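# Transfer the 96-well plate from bench spot B1 to nest N1

## Task

Pick up the 96-well plate from bench spot B1 and place it on the raised nest N1. It must lie flat within the nest's locators, with its cut-off corner (well A1) at the nest corner labelled A1. Then open the gripper and move the arm away from the plate.

## Robot and tools

Robot: two 6-joint arms, each with a parallel gripper, named left_arm and right_arm. The names are labels only and do not describe sides of any image. From the arms' side of the table, B1 (the start spot) is on the right and the raised nest N1 is on the left. The plate has one chamfered corner, and that is where well A1 sits.

World frame: one shared frame for both arms. The origin is on the table surface midway between the arms, +x points out over the table, +y is toward left_arm, and +z is up. Positions are in metres. The arm bases may be tilted, and any mounting plates plus the metal frame behind the arms are fixed obstacles. The printed hand position can be off from the truth, more so at long reach.

Gripper: the fingers point along the gripper's +z axis and close along its y axis. end_effector_position is the point between the finger pads, roughly 1 cm behind the tips.

Tool execute_actions, argument actions: a list holding one action, one wait, or nothing.
- Empty list {"actions": []}: sends nothing and just reports the current state.
- Action {"rows": [[...]], "steps": N}: N is 1 to 15 control steps of 1/30 s each, and defaults to 15. Each row is used for one step. If there are fewer rows than steps, the last row is repeated.
- Wait {"steps": N}: N is up to 300. It sends nothing and returns once N steps have passed since the previous result. Your reply time counts toward those steps.
- Optional pictures (boolean): set it to false to skip the camera images, which are otherwise included.

Row layout: one flat list of 14 numbers covering both arms, even when only one arm moves. The first 7 are left_arm: waist, shoulder, elbow, wrist pitch, wrist yaw, wrist roll, then opening. The next 7 are right_arm in the same order. The joint values are absolute target angles in radians, on the same scale as the Joint positions line. They are not offsets.

Stated joint ranges for each arm: waist -2.618 to 3.054, shoulder 0.000 to 3.142, elbow 0.000 to 3.142, wrist pitch -1.571 to 1.571, wrist yaw -1.571 to 1.571, wrist roll -2.094 to 2.094. The real ends can differ by up to 0.036 rad either way. If a target is more than 0.036 rad beyond a stated end, and also farther out than the joint's last reported angle, the whole call is refused and nothing moves. A target past the real end is clipped to that end, and the result then says "joint sent to its limit". That note can refer to an earlier action that is still running. If the note does not appear, that does not prove the joint has room to go farther.

Opening is an absolute value from -1 (closed) to +1 (fully open, a pad gap of 0.094 m). Between the extremes, the fingers are driven to the point where grip_measured equals the number you send. To hold something, keep commanding a value below grip_measured: about 0.03 below holds firmly, a smaller gap holds more gently. Each pad pushes with roughly 50 to 62 N, less on some grippers, and less on parts thinner than about 2 mm. On first contact the pads can briefly press much harder. Readings can be off by up to about 1 mm of opening, a fixed amount per gripper.

Motion limits: on every step, each joint's target is kept within a set lead of its measured angle. The leads are waist 0.202, shoulder 0.258, elbow 0.238, wrist pitch 0.573, wrist yaw and wrist roll 0.522 rad. All targets of an arm are also scaled back if they would move its hand more than 70 mm from where it is. Large moves therefore take several actions. While you think or wait, the arms keep moving toward the last row you sent. They stop pursuing it once everything is nearly still or some step is HELD.

Result lines:
- State line, left_arm: … | right_arm: …: each gripper's position and its quaternion (wxyz).
- Joint positions / Joint velocities: one block per arm, listing the joints in column order (rad, rad/s), then the pad gap (m, m/s).
- grip_measured: the finger opening on the same scale as the commanded opening.
- Joint torques: the total drive output in Joint positions order, without the gripper. It has offsets and noise, and is nonzero even in free air.
- "joint command not followed": the clearance check altered or blocked some joint targets. The rest of the row still ran.
- HELD: marks a step on which your row, or part of it, was not sent.
- "too close": a clearance warning. A mounting plate and its half of the frame count as part of that arm.
- MOTOR HOT: a warning from 75 °C. OVER-TEMPERATURE FAULT: at 90 °C the arm stops for 10 s. At 100 °C it goes limp and falls. Don't hold loads longer than needed.

Cameras: cam_head_left, cam_head_right, cam_high, cam_low, cam_left_wrist and cam_right_wrist, each 896x504. Calibration (K, distortion D, T_world_to_cam) is provided. It may be slightly off, and wrist camera poses come from the reported joint angles.

Tool zoom_image: camera (one of the names above) and region [x0, y0, x1, y1] in pixels of that camera's latest image, origin at the top left. The region can be at most 504x504. It returns a closer, sharper view.

Tool finished_scene: scene = the current scene's number. It ends the scene and reports whether the goal was met, and it cannot be undone. The plate must stay placed correctly after you call it. Sending a reply with no tool call ends everything.

Cautions:
- A drop of a few millimetres onto the nest is acceptable, but a longer fall fails the task.
- Never push or knock anything off the table.
- Keep the two arms from colliding or pressing on each other.
- Avoid slams, hard pushes and slips.
- Loose objects may occasionally be nudged by an outside disturbance, so check the plate's position before grasping.
- The world keeps running while you reply, so plan moves that are safe to leave running.

Each tool is called after "Call:" as name([rows], argument=value, ...), one row to a line, values as JSON.

## Session

Call:
execute_actions(actions=[])

Scene clock: 0.00 s of 13200.00 s.
left_arm: end_effector_position=(+0.4175, +0.5186, +0.1367) grip_measured=+1.000 end_effector_quat_wxyz=(+0.048, -0.108, +0.981, +0.155) | right_arm: end_effector_position=(+0.3714, -0.2630, +0.2084) grip_measured=+1.000 end_effector_quat_wxyz=(+0.086, +0.944, -0.246, +0.201)
Joint positions: left_arm=[-0.008  1.867  1.636 -1.034 -0.48   0.018  0.094] | right_arm=[ 0.575  1.681  1.485 -1.192  0.666 -2.037  0.094]
Joint velocities: left_arm=[-0.022 -0.007 -0.007  0.037 -0.007 -0.066  0.   ] | right_arm=[-0.007 -0.007  0.017  0.007  0.022  0.051  0.   ]
Joint torques (N m, as the arm reports them, + toward a larger angle): no reading
Motor temperatures (°C, as the motors report them): left_arm=[23 21 22 23 23 20] | right_arm=[21 21 22 21 22 19]

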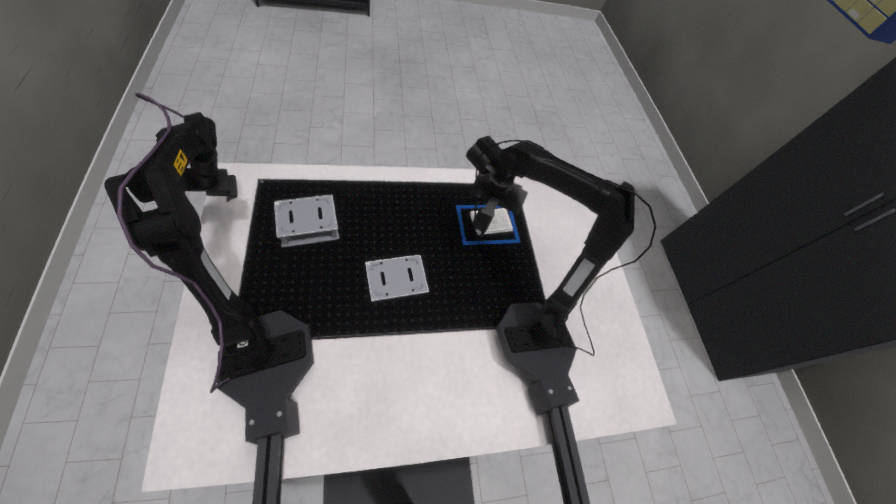

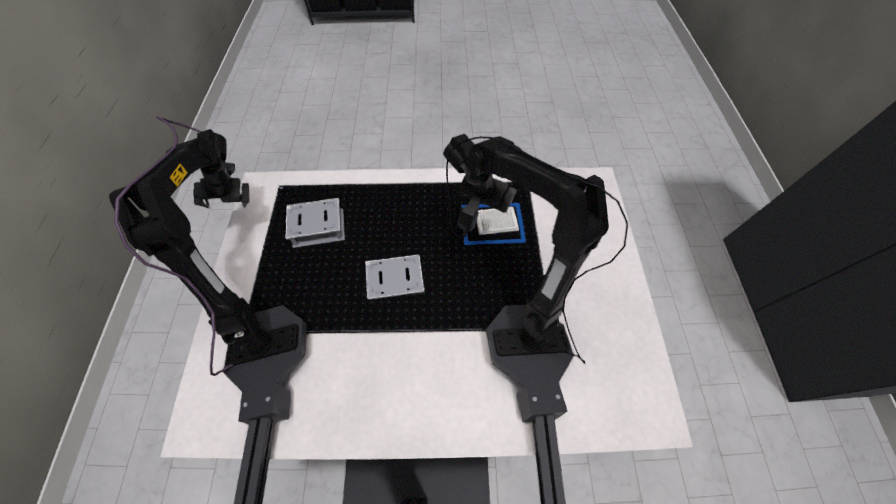

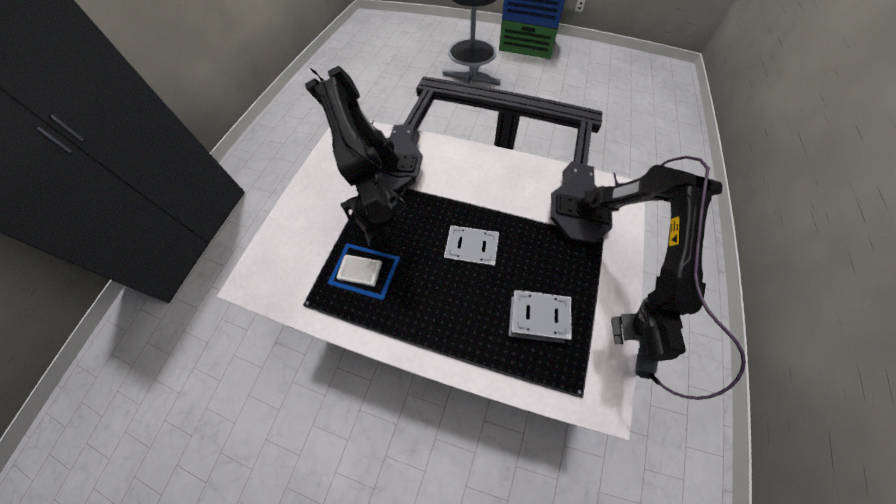

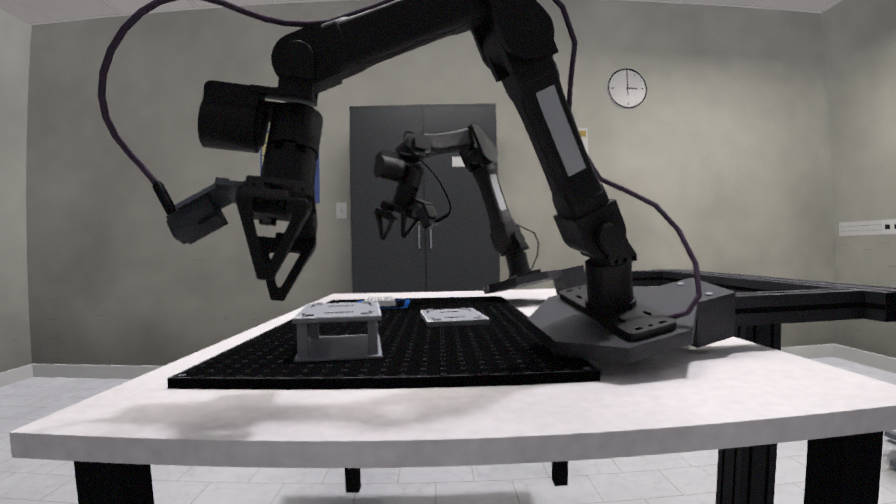

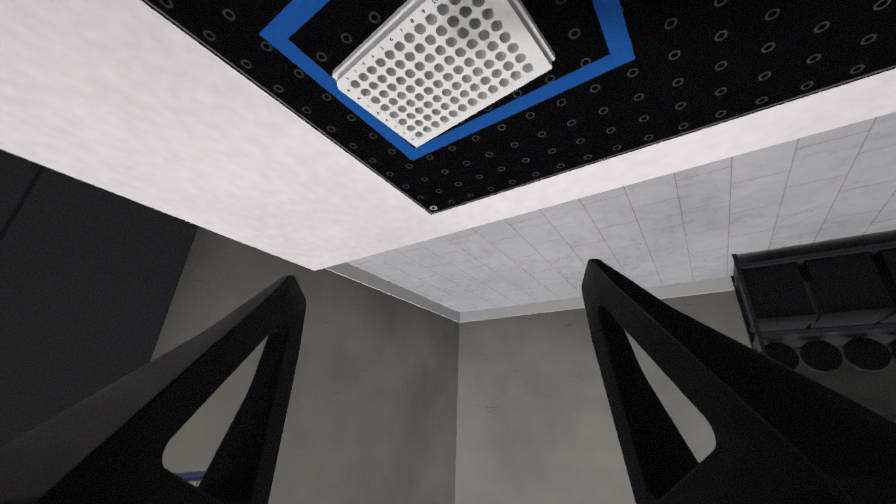

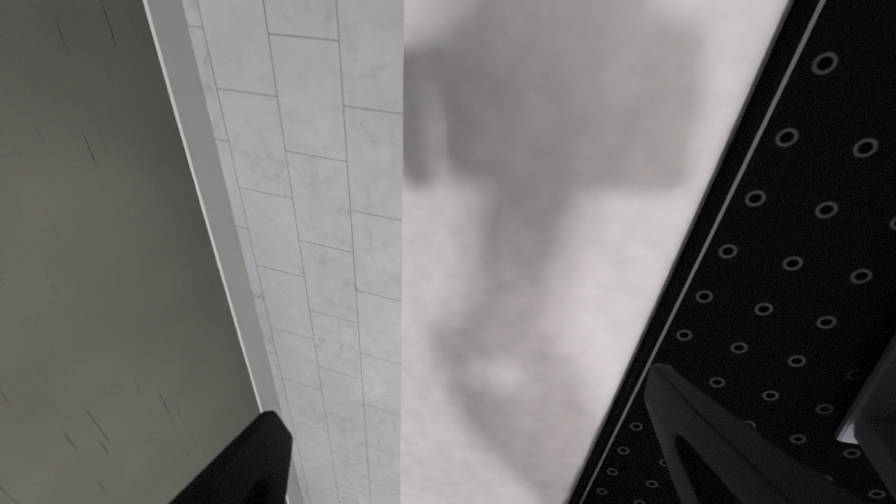

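Call:
zoom_image(camera="cam_high", region=[310, 200, 610, 370])

Call:
zoom_image(camera="cam_head_right", region=[260, 180, 550, 340])

Call:
execute_actions([
  {"rows":[[0,1.5,1.5,0,0,0,1,0,1.5,1.5,0,0,0,1]]},
], pictures=false)

Call:
execute_actions([
  {"steps":90},
])

Region (310, 200, 610, 370) of cam_high's 896x504 image, scaled by 1.680, with more detail than that image has; it fills the top 286 rows of this view, and the rest is white.

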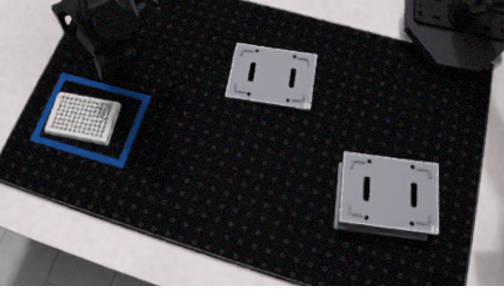

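Region (260, 180, 550, 340) of cam_head_right's 896x504 image, scaled by 1.738, with more detail than that image has; it fills the top 278 rows of this view, and the rest is white.

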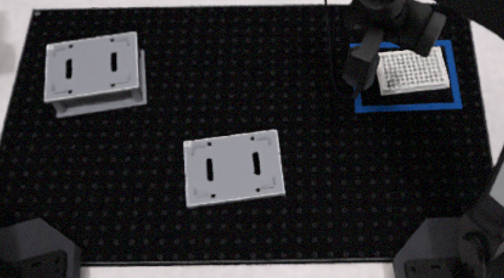

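Scene clock: 7.37 s of 13200.00 s.
left_arm: end_effector_position=(+0.5371, +0.5147, +0.3662) grip_measured=+1.000 end_effector_quat_wxyz=(+0.564, -0.148, +0.812, +0.014) | right_arm: end_effector_position=(+0.5526, -0.3698, +0.3075) grip_measured=+1.000 end_effector_quat_wxyz=(+0.431, -0.453, +0.748, -0.224)
Joint positions: left_arm=[-0.002  1.522  1.517 -0.191 -0.07   0.009  0.094] | right_arm=[ 0.028  1.553  1.475 -0.3    0.126 -1.162  0.094]
Joint velocities: left_arm=[-0.007 -0.266  0.007  1.443  0.462 -0.022  0.   ] | right_arm=[-0.593 -0.012  0.007  1.399 -0.432  2.19   0.   ]
Joint torques (N m, as the arm reports them, + toward a larger angle): left_arm=[ -1.31 -10.72   5.62   1.5    0.15  -0.06] | right_arm=[  2.25 -11.44   7.9    1.68  -0.38   0.14]
Motor temperatures (°C, as the motors report them): left_arm=[23 24 23 23 23 20] | right_arm=[21 22 23 21 22 19]
Steps of this call (steps 1 to 90: nothing new was sent; then 3.87 s passed at rest; steps 91 to 105: all 15 steps of this action). Readings (joint positions):
91: left_arm=[-0.004 1.845 1.608 -0.977 -0.430 0.017] | right_arm=[0.557 1.668 1.479 -1.151 0.605 -1.983]
92: left_arm=[-0.003 1.814 1.571 -0.911 -0.375 0.017] | right_arm=[0.525 1.653 1.475 -1.084 0.529 -1.918]
94: left_arm=[-0.002 1.750 1.531 -0.817 -0.300 0.017] | right_arm=[0.441 1.617 1.475 -0.949 0.407 -1.798]
98: left_arm=[-0.002 1.635 1.517 -0.619 -0.202 0.015] | right_arm=[0.269 1.565 1.475 -0.697 0.260 -1.579]
105: the state above

Scene clock: 10.37 s of 13200.00 s.
left_arm: end_effector_position=(+0.5451, +0.5144, +0.4151) grip_measured=+1.000 end_effector_quat_wxyz=(+0.642, -0.134, +0.755, +0.001) | right_arm: end_effector_position=(+0.5748, -0.3791, +0.3875) grip_measured=+1.000 end_effector_quat_wxyz=(+0.613, +0.029, +0.785, +0.084)
Joint positions: left_arm=[-0.002  1.503  1.509 -0.014 -0.01   0.004  0.094] | right_arm=[-0.006  1.519  1.475 -0.022  0.009 -0.007  0.094]
Joint velocities: left_arm=[-0.017  0.012  0.022 -0.051 -0.081 -0.066  0.   ] | right_arm=[ 0.007 -0.002  0.012 -0.007  0.022 -0.037  0.   ]
Joint torques (N m, as the arm reports them, + toward a larger angle): left_arm=[ -1.32 -10.52   6.07   1.92   0.23  -0.03] | right_arm=[ 1.45 -9.76  8.53  1.93 -0.17  0.04]
Motor temperatures (°C, as the motors report them): left_arm=[23 25 24 25 23 20] | right_arm=[21 23 23 22 22 19]
Steps of this call (steps 1 to 45: the robot went on to your last target; steps 46 to 90: nothing new was sent). Readings (joint positions):
1: left_arm=[-0.002 1.513 1.517 -0.147 -0.057 0.007] | right_arm=[0.011 1.552 1.475 -0.252 0.111 -1.078]
2: left_arm=[-0.002 1.507 1.517 -0.113 -0.047 0.007] | right_arm=[0.000 1.549 1.475 -0.209 0.096 -0.984]
4: left_arm=[-0.002 1.503 1.517 -0.065 -0.034 0.006] | right_arm=[-0.006 1.539 1.475 -0.138 0.071 -0.787]
8: left_arm=[-0.002 1.503 1.514 -0.030 -0.020 0.005] | right_arm=[-0.006 1.521 1.475 -0.058 0.035 -0.396]
90: the state above
All arms were judged still, so your last target was given up. Only a new action makes them travel on or press farther. Fingers that are still opening or closing keep moving.
camera_calibration (this result's frames):
cam_left_wrist: T_world_to_cam=[[0.167276, -0.985739, 0.0183484, 0.409837], [-0.694652, -0.131046, -0.707309, 0.77992], [0.699627, 0.10557, -0.706667, -0.0527859], [0, 0, 0, 1]] pos_world=[0.510147, 0.51177, 0.506822]
cam_right_wrist: T_world_to_cam=[[0.0409447, -0.972748, -0.228221, -0.305612], [-0.83268, 0.0930235, -0.545885, 0.739718], [0.552238, 0.212386, -0.806179, 0.188951], [0, 0, 0, 1]] pos_world=[0.524116, -0.406225, 0.486383]

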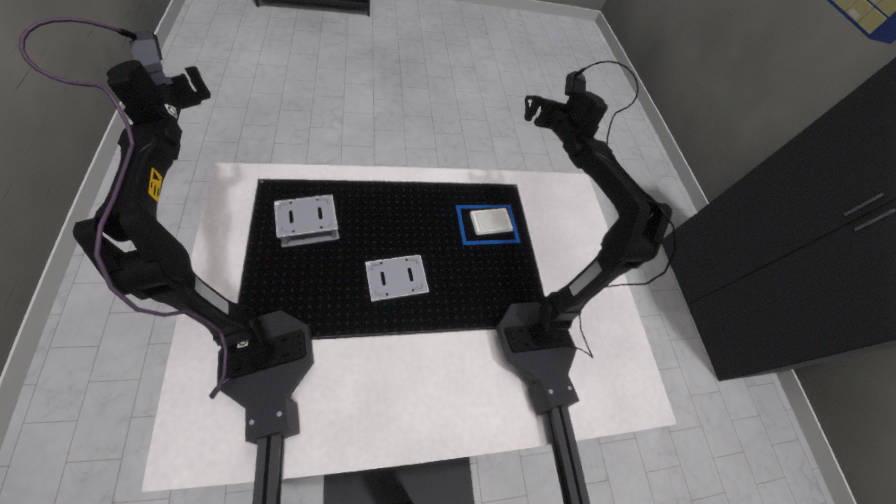

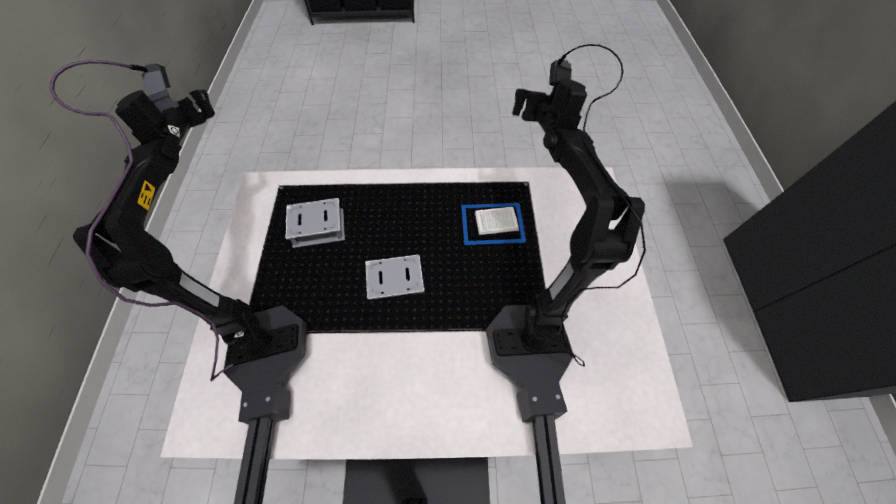

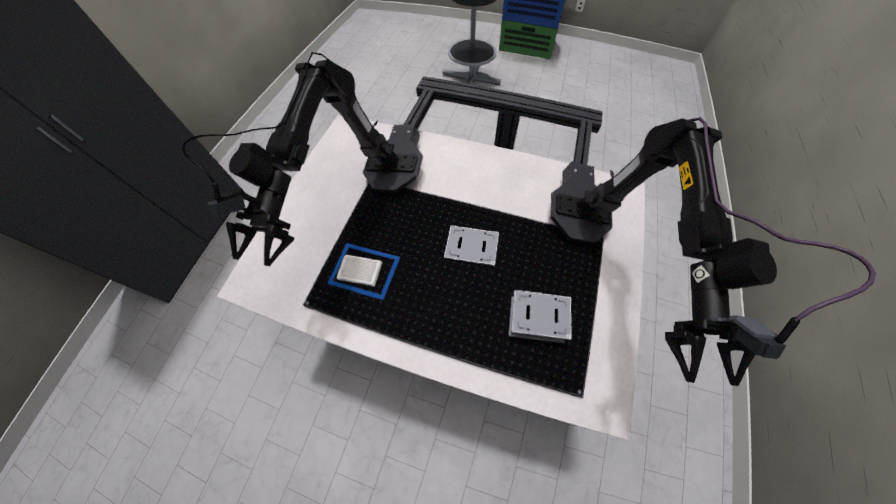

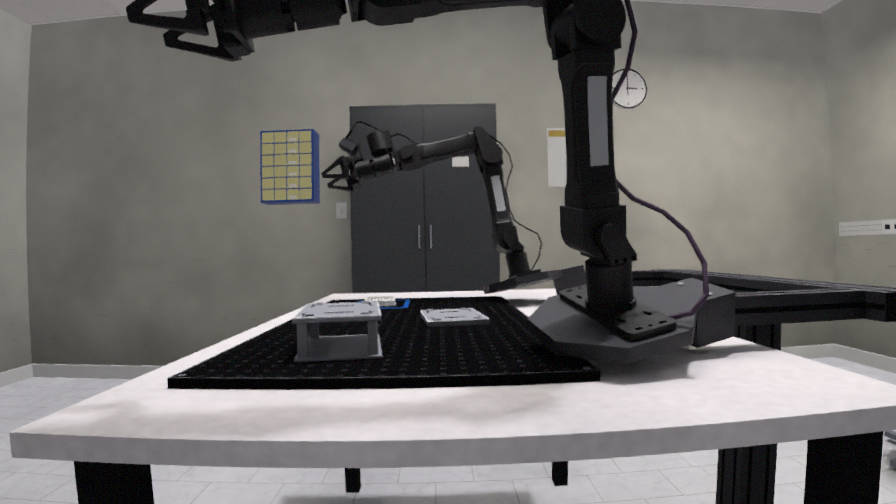

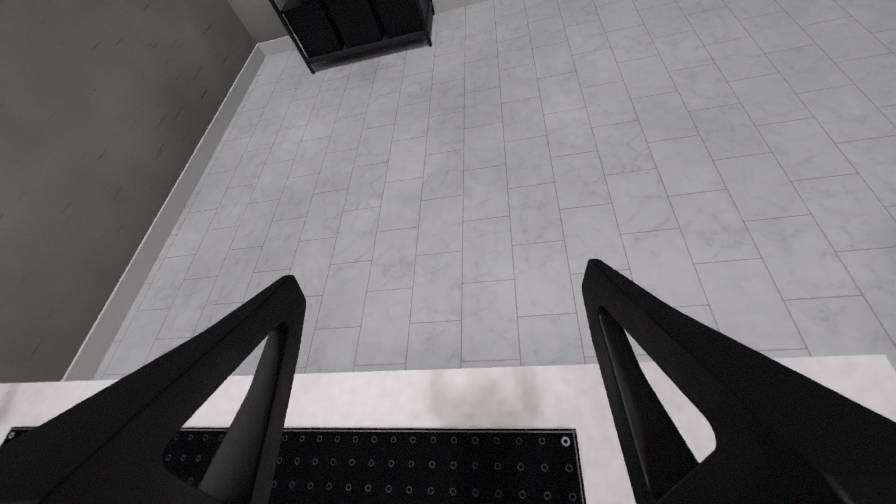

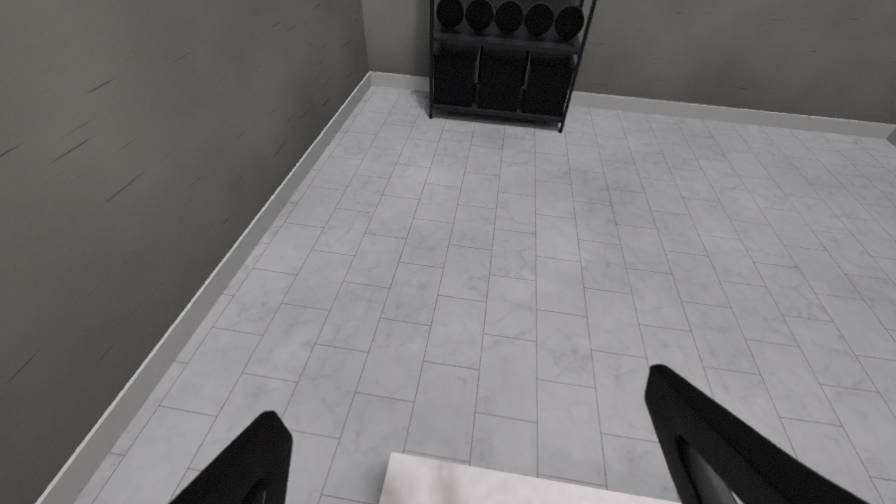

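Call:
execute_actions([
  {"rows":[[0,1.5,1.5,-1.5,0,0,1,0,1.5,1.0,0,0,0,1]]},
], pictures=false)

Call:
execute_actions([
  {"steps":60},
], pictures=false)

Call:
execute_actions([
  {"rows":[[-0.6,1.5,1.5,-1.5,0,0,1,0,1.0,1.0,0,0,0,1]]},
], pictures=false)

Call:
execute_actions([
  {"steps":60},
])

Call:
zoom_image(camera="cam_head_right", region=[450, 190, 540, 255])

Scene clock: 23.27 s of 13200.00 s.
left_arm: end_effector_position=(+0.3787, +0.4461, +0.2255) grip_measured=+1.000 end_effector_quat_wxyz=(+0.148, -0.109, +0.981, -0.068) | right_arm: end_effector_position=(+0.4861, -0.3436, +0.1581) grip_measured=+1.000 end_effector_quat_wxyz=(+0.394, +0.004, +0.915, +0.089)
Joint positions: left_arm=[-0.002  1.498  1.512 -1.13  -0.01   0.004  0.094] | right_arm=[-0.006  1.527  0.982 -0.036  0.009 -0.007  0.094]
Joint velocities: left_arm=[-0.012 -0.012 -0.022 -2.308  0.007 -0.037  0.   ] | right_arm=[-0.002 -0.071  0.002  0.154 -0.007 -0.007  0.   ]
Joint torques (N m, as the arm reports them, + toward a larger angle): left_arm=[-1.17 -8.9   5.15  0.8   0.23 -0.03] | right_arm=[ 1.38 -9.1   7.29  1.53 -0.17  0.04]
Motor temperatures (°C, as the motors report them): left_arm=[23 26 25 28 23 20] | right_arm=[21 25 25 24 22 19]
Steps of this call (steps 1 to 90: nothing new was sent; then 9.40 s passed at rest; steps 91 to 105: all 15 steps of this action). Readings (joint positions):
91: left_arm=[-0.002 1.502 1.513 -0.061 -0.010 0.004] | right_arm=[-0.006 1.514 1.446 0.003 0.009 -0.007]
92: left_arm=[-0.002 1.497 1.513 -0.128 -0.010 0.004] | right_arm=[-0.006 1.499 1.399 0.020 0.009 -0.007]
94: left_arm=[-0.002 1.496 1.513 -0.272 -0.010 0.004] | right_arm=[-0.006 1.487 1.303 0.027 0.009 -0.007]
98: left_arm=[-0.002 1.498 1.512 -0.582 -0.010 0.004] | right_arm=[-0.006 1.492 1.094 0.022 0.009 -0.007]
105: the state above

Scene clock: 25.27 s of 13200.00 s.
left_arm: end_effector_position=(+0.2898, +0.4263, +0.2147) grip_measured=+1.000 end_effector_quat_wxyz=(-0.035, -0.093, +0.991, -0.088) | right_arm: end_effector_position=(+0.4883, -0.3440, +0.1612) grip_measured=+1.000 end_effector_quat_wxyz=(+0.400, +0.005, +0.912, +0.088)
Joint positions: left_arm=[-0.002  1.498  1.504 -1.493 -0.01   0.003  0.094] | right_arm=[-0.006  1.525  0.982 -0.024  0.009 -0.007  0.094]
Joint velocities: left_arm=[ 0.007  0.012 -0.037 -0.051 -0.007 -0.022  0.   ] | right_arm=[ 0.002  0.007  0.002 -0.051 -0.051  0.037  0.   ]
Joint torques (N m, as the arm reports them, + toward a larger angle): left_arm=[-1.02 -8.14  5.    0.1   0.23 -0.02] | right_arm=[ 1.46 -9.31  7.31  1.66 -0.17  0.08]
Motor temperatures (°C, as the motors report them): left_arm=[23 26 25 27 23 20] | right_arm=[21 25 25 24 22 19]
Steps of this call (steps 1 to 30: the robot went on to your last target; steps 31 to 60: nothing new was sent). Readings (joint positions):
1: left_arm=[-0.002 1.498 1.511 -1.204 -0.010 0.004] | right_arm=[-0.006 1.525 0.982 -0.031 0.009 -0.007]
2: left_arm=[-0.002 1.498 1.508 -1.268 -0.010 0.004] | right_arm=[-0.006 1.525 0.982 -0.028 0.009 -0.007]
4: left_arm=[-0.002 1.498 1.504 -1.360 -0.010 0.004] | right_arm=[-0.006 1.525 0.982 -0.026 0.009 -0.007]
8: left_arm=[-0.002 1.498 1.504 -1.447 -0.010 0.004] | right_arm=[-0.006 1.525 0.982 -0.024 0.009 -0.007]
60: the state above
All arms were judged still, so your last target was given up. Only a new action makes them travel on or press farther. Fingers that are still opening or closing keep moving.

Scene clock: 25.77 s of 13200.00 s.
left_arm: end_effector_position=(+0.2743, +0.2704, +0.2497) grip_measured=+1.000 end_effector_quat_wxyz=(-0.003, +0.202, +0.971, -0.125) | right_arm: end_effector_position=(+0.4412, -0.3900, +0.4005) grip_measured=+1.000 end_effector_quat_wxyz=(+0.646, +0.033, +0.758, +0.083)
Joint positions: left_arm=[-0.606  1.498  1.504 -1.492  0.004 -0.001  0.094] | right_arm=[-0.006  0.986  0.993  0.012  0.009 -0.007  0.094]
Joint velocities: left_arm=[ 0.056  0.022 -0.012 -0.007  0.066 -0.066  0.   ] | right_arm=[ 0.002 -0.051  0.071  0.227 -0.022 -0.007  0.   ]
Joint torques (N m, as the arm reports them, + toward a larger angle): left_arm=[-1.4  -6.77  5.01  0.32  0.2   0.02] | right_arm=[ 0.75 -2.22  6.94  1.37 -0.17  0.06]
Motor temperatures (°C, as the motors report them): left_arm=[23 26 25 27 23 20] | right_arm=[21 25 25 24 22 19]
Steps of this call (steps 1 to 15: all 15 steps of this action). Readings (joint positions):
1: left_arm=[-0.027 1.498 1.504 -1.493 -0.023 -0.000] | right_arm=[-0.006 1.511 0.981 -0.027 0.009 -0.007]
2: left_arm=[-0.079 1.498 1.504 -1.493 -0.028 -0.002] | right_arm=[-0.006 1.484 0.976 -0.038 0.009 -0.007]
4: left_arm=[-0.222 1.498 1.504 -1.492 -0.025 -0.002] | right_arm=[-0.006 1.407 0.974 -0.046 0.009 -0.007]
8: left_arm=[-0.517 1.498 1.504 -1.490 -0.012 -0.002] | right_arm=[-0.006 1.212 0.974 -0.040 0.009 -0.007]
15: the state above

Scene clock: 27.77 s of 13200.00 s.
left_arm: end_effector_position=(+0.2745, +0.2712, +0.2495) grip_measured=+1.000 end_effector_quat_wxyz=(-0.003, +0.201, +0.972, -0.124) | right_arm: end_effector_position=(+0.4426, -0.3893, +0.3976) grip_measured=+1.000 end_effector_quat_wxyz=(+0.643, +0.033, +0.761, +0.083)
Joint positions: left_arm=[-0.604  1.498  1.504 -1.493  0.001 -0.001  0.094] | right_arm=[-0.006  0.993  0.993  0.009  0.009 -0.007  0.094]
Joint velocities: left_arm=[ 0.007  0.002 -0.002 -0.037 -0.066  0.007  0.   ] | right_arm=[-0.002 -0.007 -0.012 -0.022  0.007  0.037  0.   ]
Joint torques (N m, as the arm reports them, + toward a larger angle): left_arm=[-1.32 -6.67  5.    0.32  0.14  0.02] | right_arm=[ 0.78 -3.1   7.24  1.68 -0.17  0.07]
Motor temperatures (°C, as the motors report them): left_arm=[23 26 25 27 23 20] | right_arm=[21 25 25 24 22 19]
Steps of this call (steps 1 to 15: the robot went on to your last target; steps 16 to 60: nothing new was sent). Readings (joint positions):
1: left_arm=[-0.604 1.498 1.504 -1.492 0.002 -0.001] | right_arm=[-0.006 0.986 0.993 0.017 0.009 -0.007]
2: left_arm=[-0.604 1.498 1.504 -1.493 0.002 -0.001] | right_arm=[-0.006 0.987 0.993 0.015 0.009 -0.007]
4: left_arm=[-0.604 1.498 1.504 -1.493 0.002 -0.001] | right_arm=[-0.006 0.991 0.993 0.011 0.009 -0.007]
8: left_arm=[-0.604 1.498 1.504 -1.493 0.001 -0.001] | right_arm=[-0.006 0.993 0.993 0.009 0.009 -0.007]
60: the state above
All arms were judged still, so your last target was given up. Only a new action makes them travel on or press farther. Fingers that are still opening or closing keep moving.
camera_calibration (this result's frames):
cam_left_wrist: T_world_to_cam=[[-0.529302, -0.812703, 0.243627, 0.306459], [-0.658668, 0.574606, 0.485782, -0.0560699], [-0.534786, 0.096656, -0.839441, 0.419544], [0, 0, 0, 1]] pos_world=[0.349644, 0.240726, 0.304759]
cam_right_wrist: T_world_to_cam=[[0.0457898, -0.972148, -0.229853, -0.309144], [-0.788385, 0.106137, -0.605957, 0.64543], [0.613476, 0.208959, -0.761566, 0.226094], [0, 0, 0, 1]] pos_world=[0.384299, -0.416282, 0.492231]

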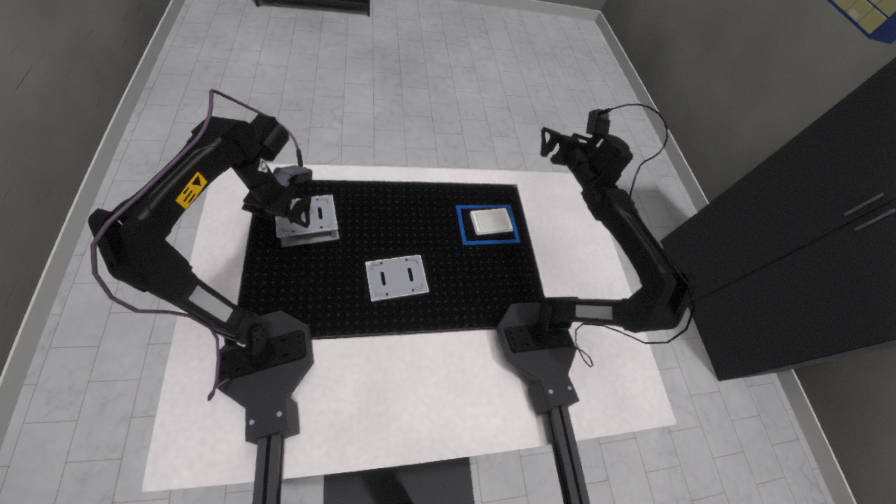

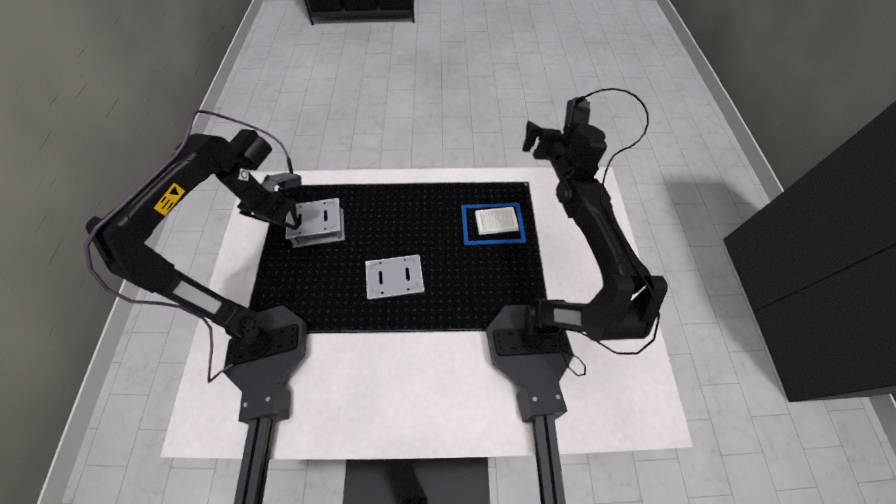

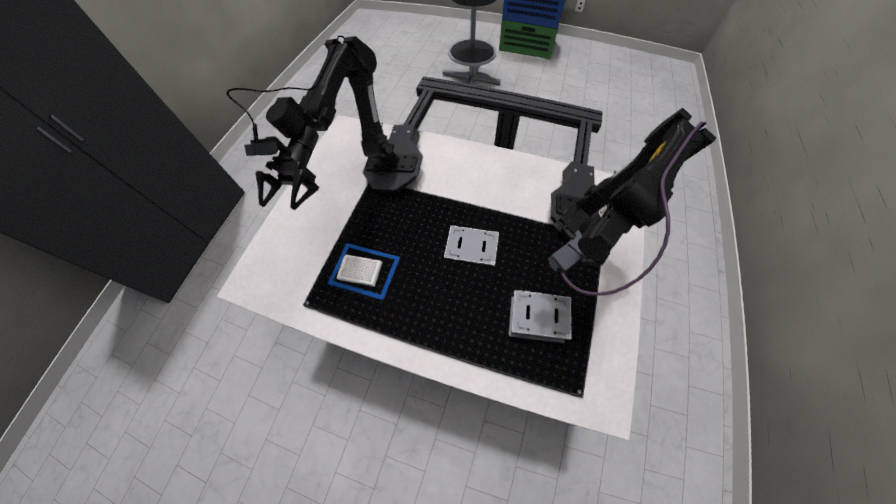

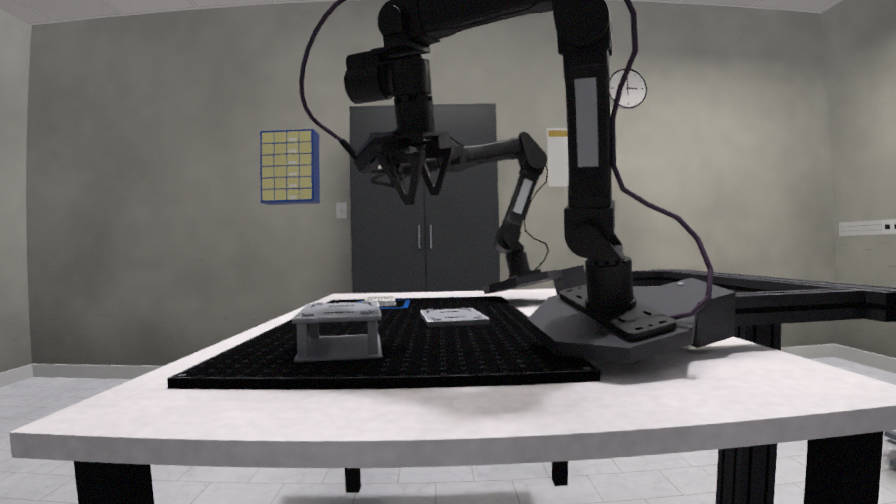

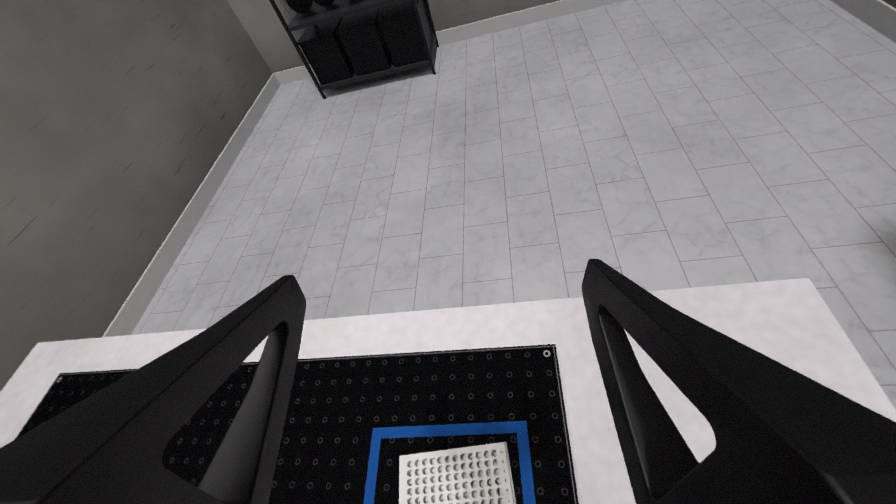

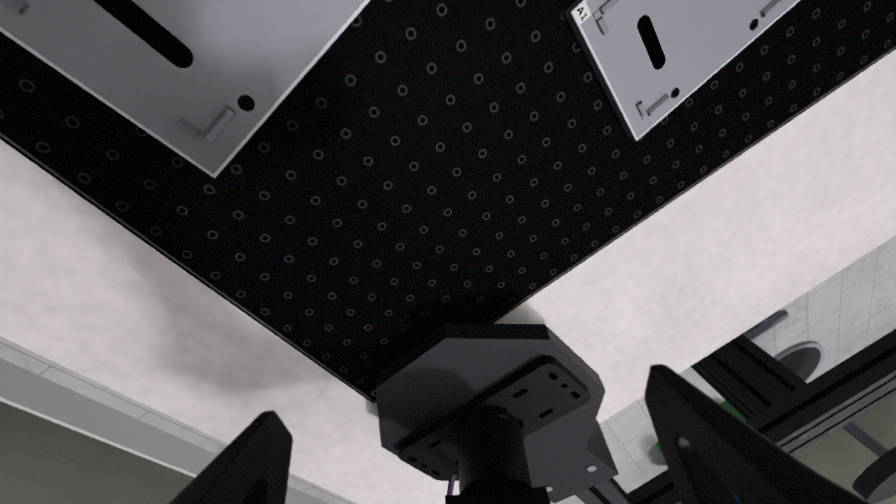

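Region (450, 190, 540, 255) of cam_head_right's 896x504 image, scaled by 5.600, with more detail than that image has.

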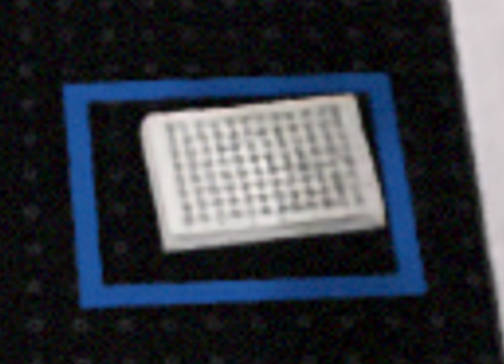

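Call:
execute_actions([
  {"rows":[[0,1.3,1.3,-1.3,0,0,1,0.17,1.83,1.47,-1.036,0.195,1.68,1]]},
], pictures=false)

Call:
execute_actions([
  {"steps":60},
])

Scene clock: 64.93 s of 13200.00 s.
left_arm: end_effector_position=(+0.2817, +0.4276, +0.2101) grip_measured=+1.000 end_effector_quat_wxyz=(+0.043, -0.109, +0.990, -0.077) | right_arm: end_effector_position=(+0.4307, -0.2966, +0.1104) grip_measured=+1.000 end_effector_quat_wxyz=(+0.062, +0.445, +0.890, +0.076)
Joint positions: left_arm=[ 0.01   1.319  1.308 -1.318 -0.013 -0.002  0.094] | right_arm=[ 0.158  1.821  1.439 -0.853  0.16   1.121  0.094]
Joint velocities: left_arm=[ 0.012  0.002 -0.007  0.081 -0.007 -0.022  0.   ] | right_arm=[-0.007  1.302 -0.002 -1.223  0.022  2.835  0.   ]
Joint torques (N m, as the arm reports them, + toward a larger angle): left_arm=[-1.83 -8.2   4.83  0.58  0.25  0.04] | right_arm=[  2.3  -14.46   7.67   0.64   0.25  -0.01]
Motor temperatures (°C, as the motors report them): left_arm=[23 24 25 24 23 20] | right_arm=[21 23 26 25 22 19]
Steps of this call (steps 1 to 90: nothing new was sent; then 33.67 s passed at rest; steps 91 to 105: all 15 steps of this action). Readings (joint positions):
91: left_arm=[-0.578 1.469 1.461 -1.445 0.015 0.002] | right_arm=[0.017 1.017 1.033 -0.067 0.044 0.064]
92: left_arm=[-0.522 1.423 1.397 -1.396 0.020 0.002] | right_arm=[0.057 1.069 1.104 -0.159 0.075 0.150]
94: left_arm=[-0.366 1.353 1.321 -1.377 0.014 0.002] | right_arm=[0.127 1.215 1.271 -0.344 0.110 0.336]
98: left_arm=[-0.060 1.319 1.308 -1.339 -0.002 0.000] | right_arm=[0.158 1.454 1.417 -0.551 0.132 0.588]
105: the state above

Scene clock: 66.93 s of 13200.00 s.
left_arm: end_effector_position=(+0.2824, +0.4274, +0.2102) grip_measured=+1.000 end_effector_quat_wxyz=(+0.044, -0.109, +0.990, -0.078) | right_arm: end_effector_position=(+0.3910, -0.3062, +0.0966) grip_measured=+1.000 end_effector_quat_wxyz=(-0.007, +0.660, +0.751, +0.011)
Joint positions: left_arm=[ 0.01   1.319  1.308 -1.316 -0.011 -0.002  0.094] | right_arm=[ 0.158  1.848  1.439 -1.012  0.178  1.669  0.094]
Joint velocities: left_arm=[-0.012 -0.017 -0.002 -0.139 -0.081 -0.066  0.   ] | right_arm=[0.007 0.007 0.007 0.022 0.022 0.037 0.   ]
Joint torques (N m, as the arm reports them, + toward a larger angle): left_arm=[-1.83 -8.25  4.95  0.59  0.23  0.04] | right_arm=[  2.32 -10.54   7.32   0.12   0.14   0.11]
Motor temperatures (°C, as the motors report them): left_arm=[23 24 25 24 23 20] | right_arm=[21 23 26 25 22 19]
Steps of this call (steps 1 to 45: the robot went on to your last target; steps 46 to 60: nothing new was sent). Readings (joint positions):
1: left_arm=[0.010 1.319 1.308 -1.318 -0.012 -0.002] | right_arm=[0.158 1.858 1.438 -0.892 0.162 1.221]
2: left_arm=[0.010 1.319 1.308 -1.317 -0.012 -0.002] | right_arm=[0.158 1.881 1.439 -0.924 0.162 1.311]
4: left_arm=[0.010 1.319 1.308 -1.317 -0.012 -0.002] | right_arm=[0.158 1.891 1.439 -0.968 0.164 1.442]
8: left_arm=[0.010 1.319 1.308 -1.316 -0.011 -0.002] | right_arm=[0.158 1.858 1.439 -0.998 0.172 1.578]
60: the state above
All arms were judged still, so your last target was given up. Only a new action makes them travel on or press farther. Fingers that are still opening or closing keep moving.
camera_calibration (this result's frames):
cam_left_wrist: T_world_to_cam=[[0.0518627, -0.985212, 0.163301, 0.373666], [-0.874963, 0.0339981, 0.482994, 0.17124], [-0.481403, -0.167932, -0.860262, 0.478033], [0, 0, 0, 1]] pos_world=[0.360576, 0.442595, 0.267506]
cam_right_wrist: T_world_to_cam=[[-0.997849, -0.0653371, -0.00542278, 0.368873], [-0.051135, 0.723843, 0.688067, 0.189418], [-0.0410311, 0.686864, -0.725627, 0.409855], [0, 0, 0, 1]] pos_world=[0.394582, -0.394522, 0.16907]

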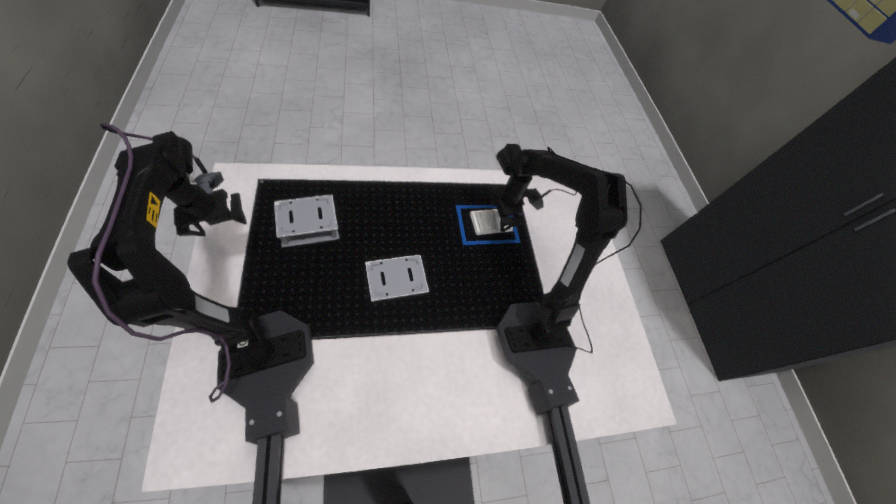

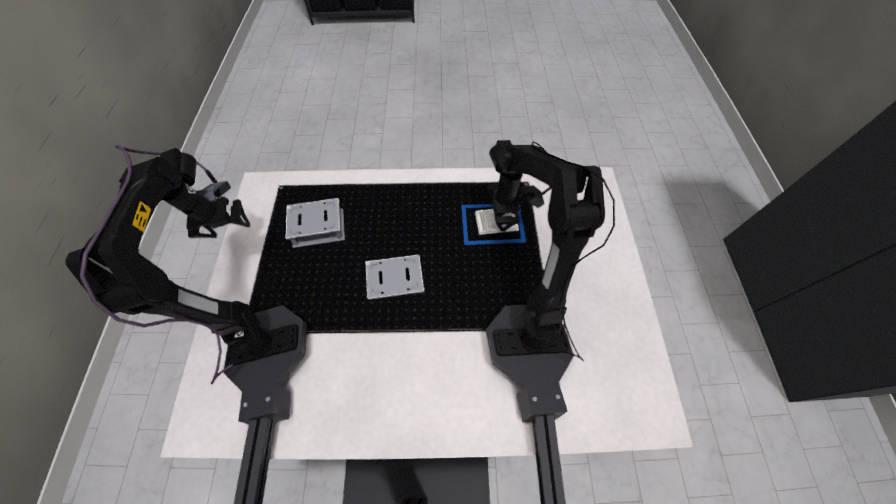

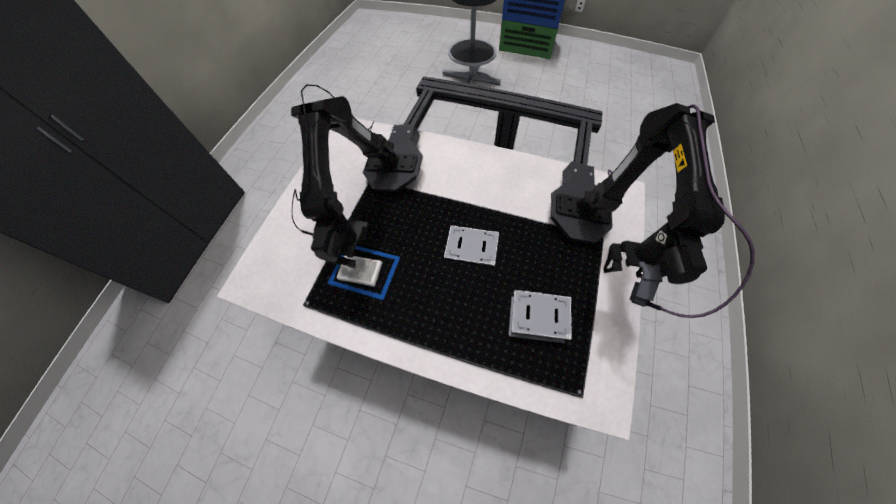

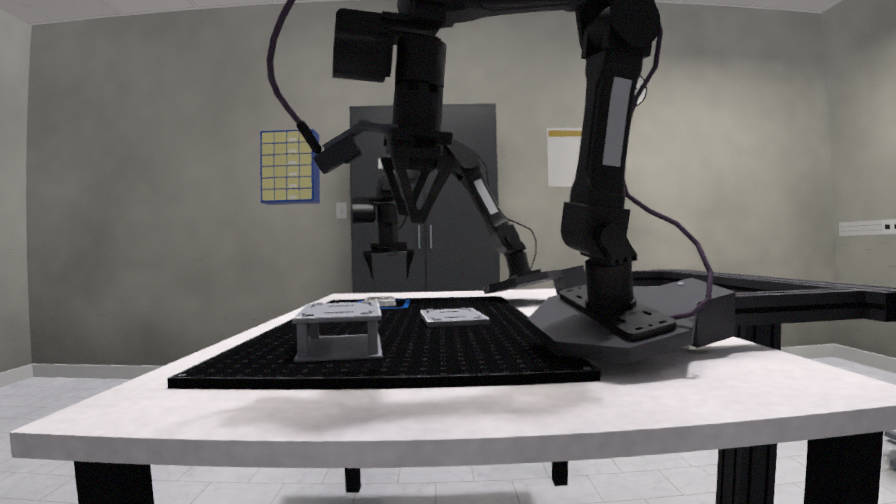

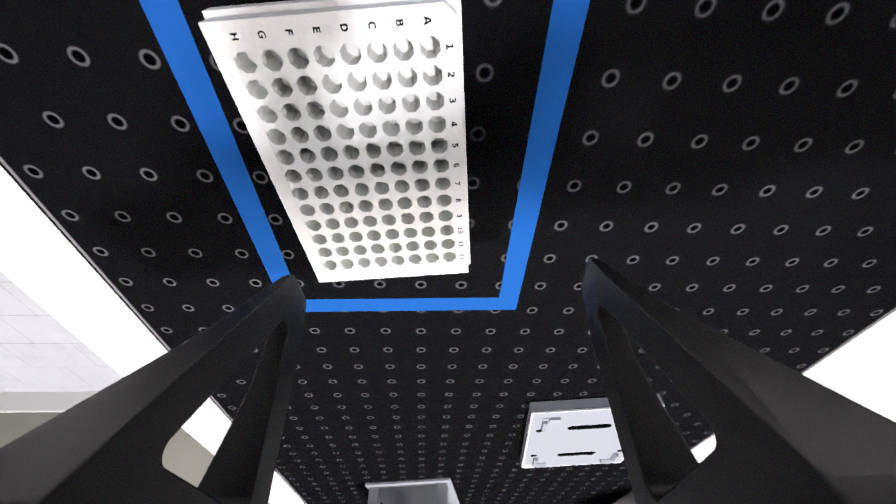

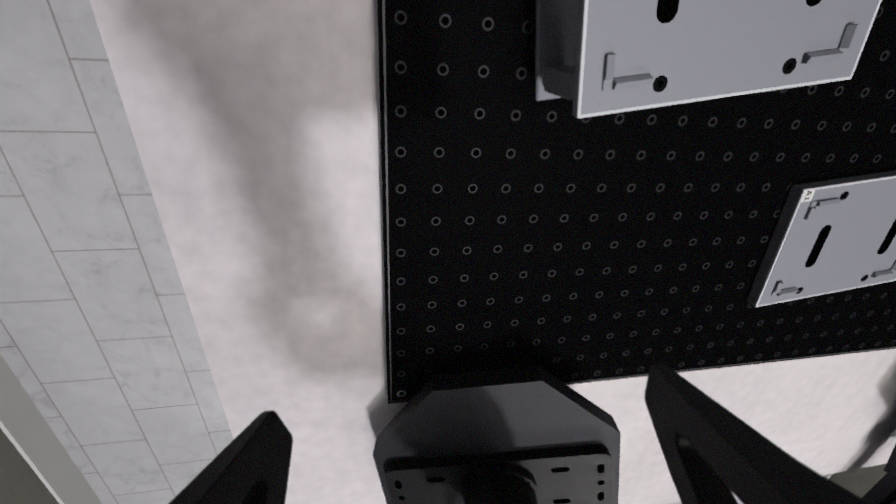

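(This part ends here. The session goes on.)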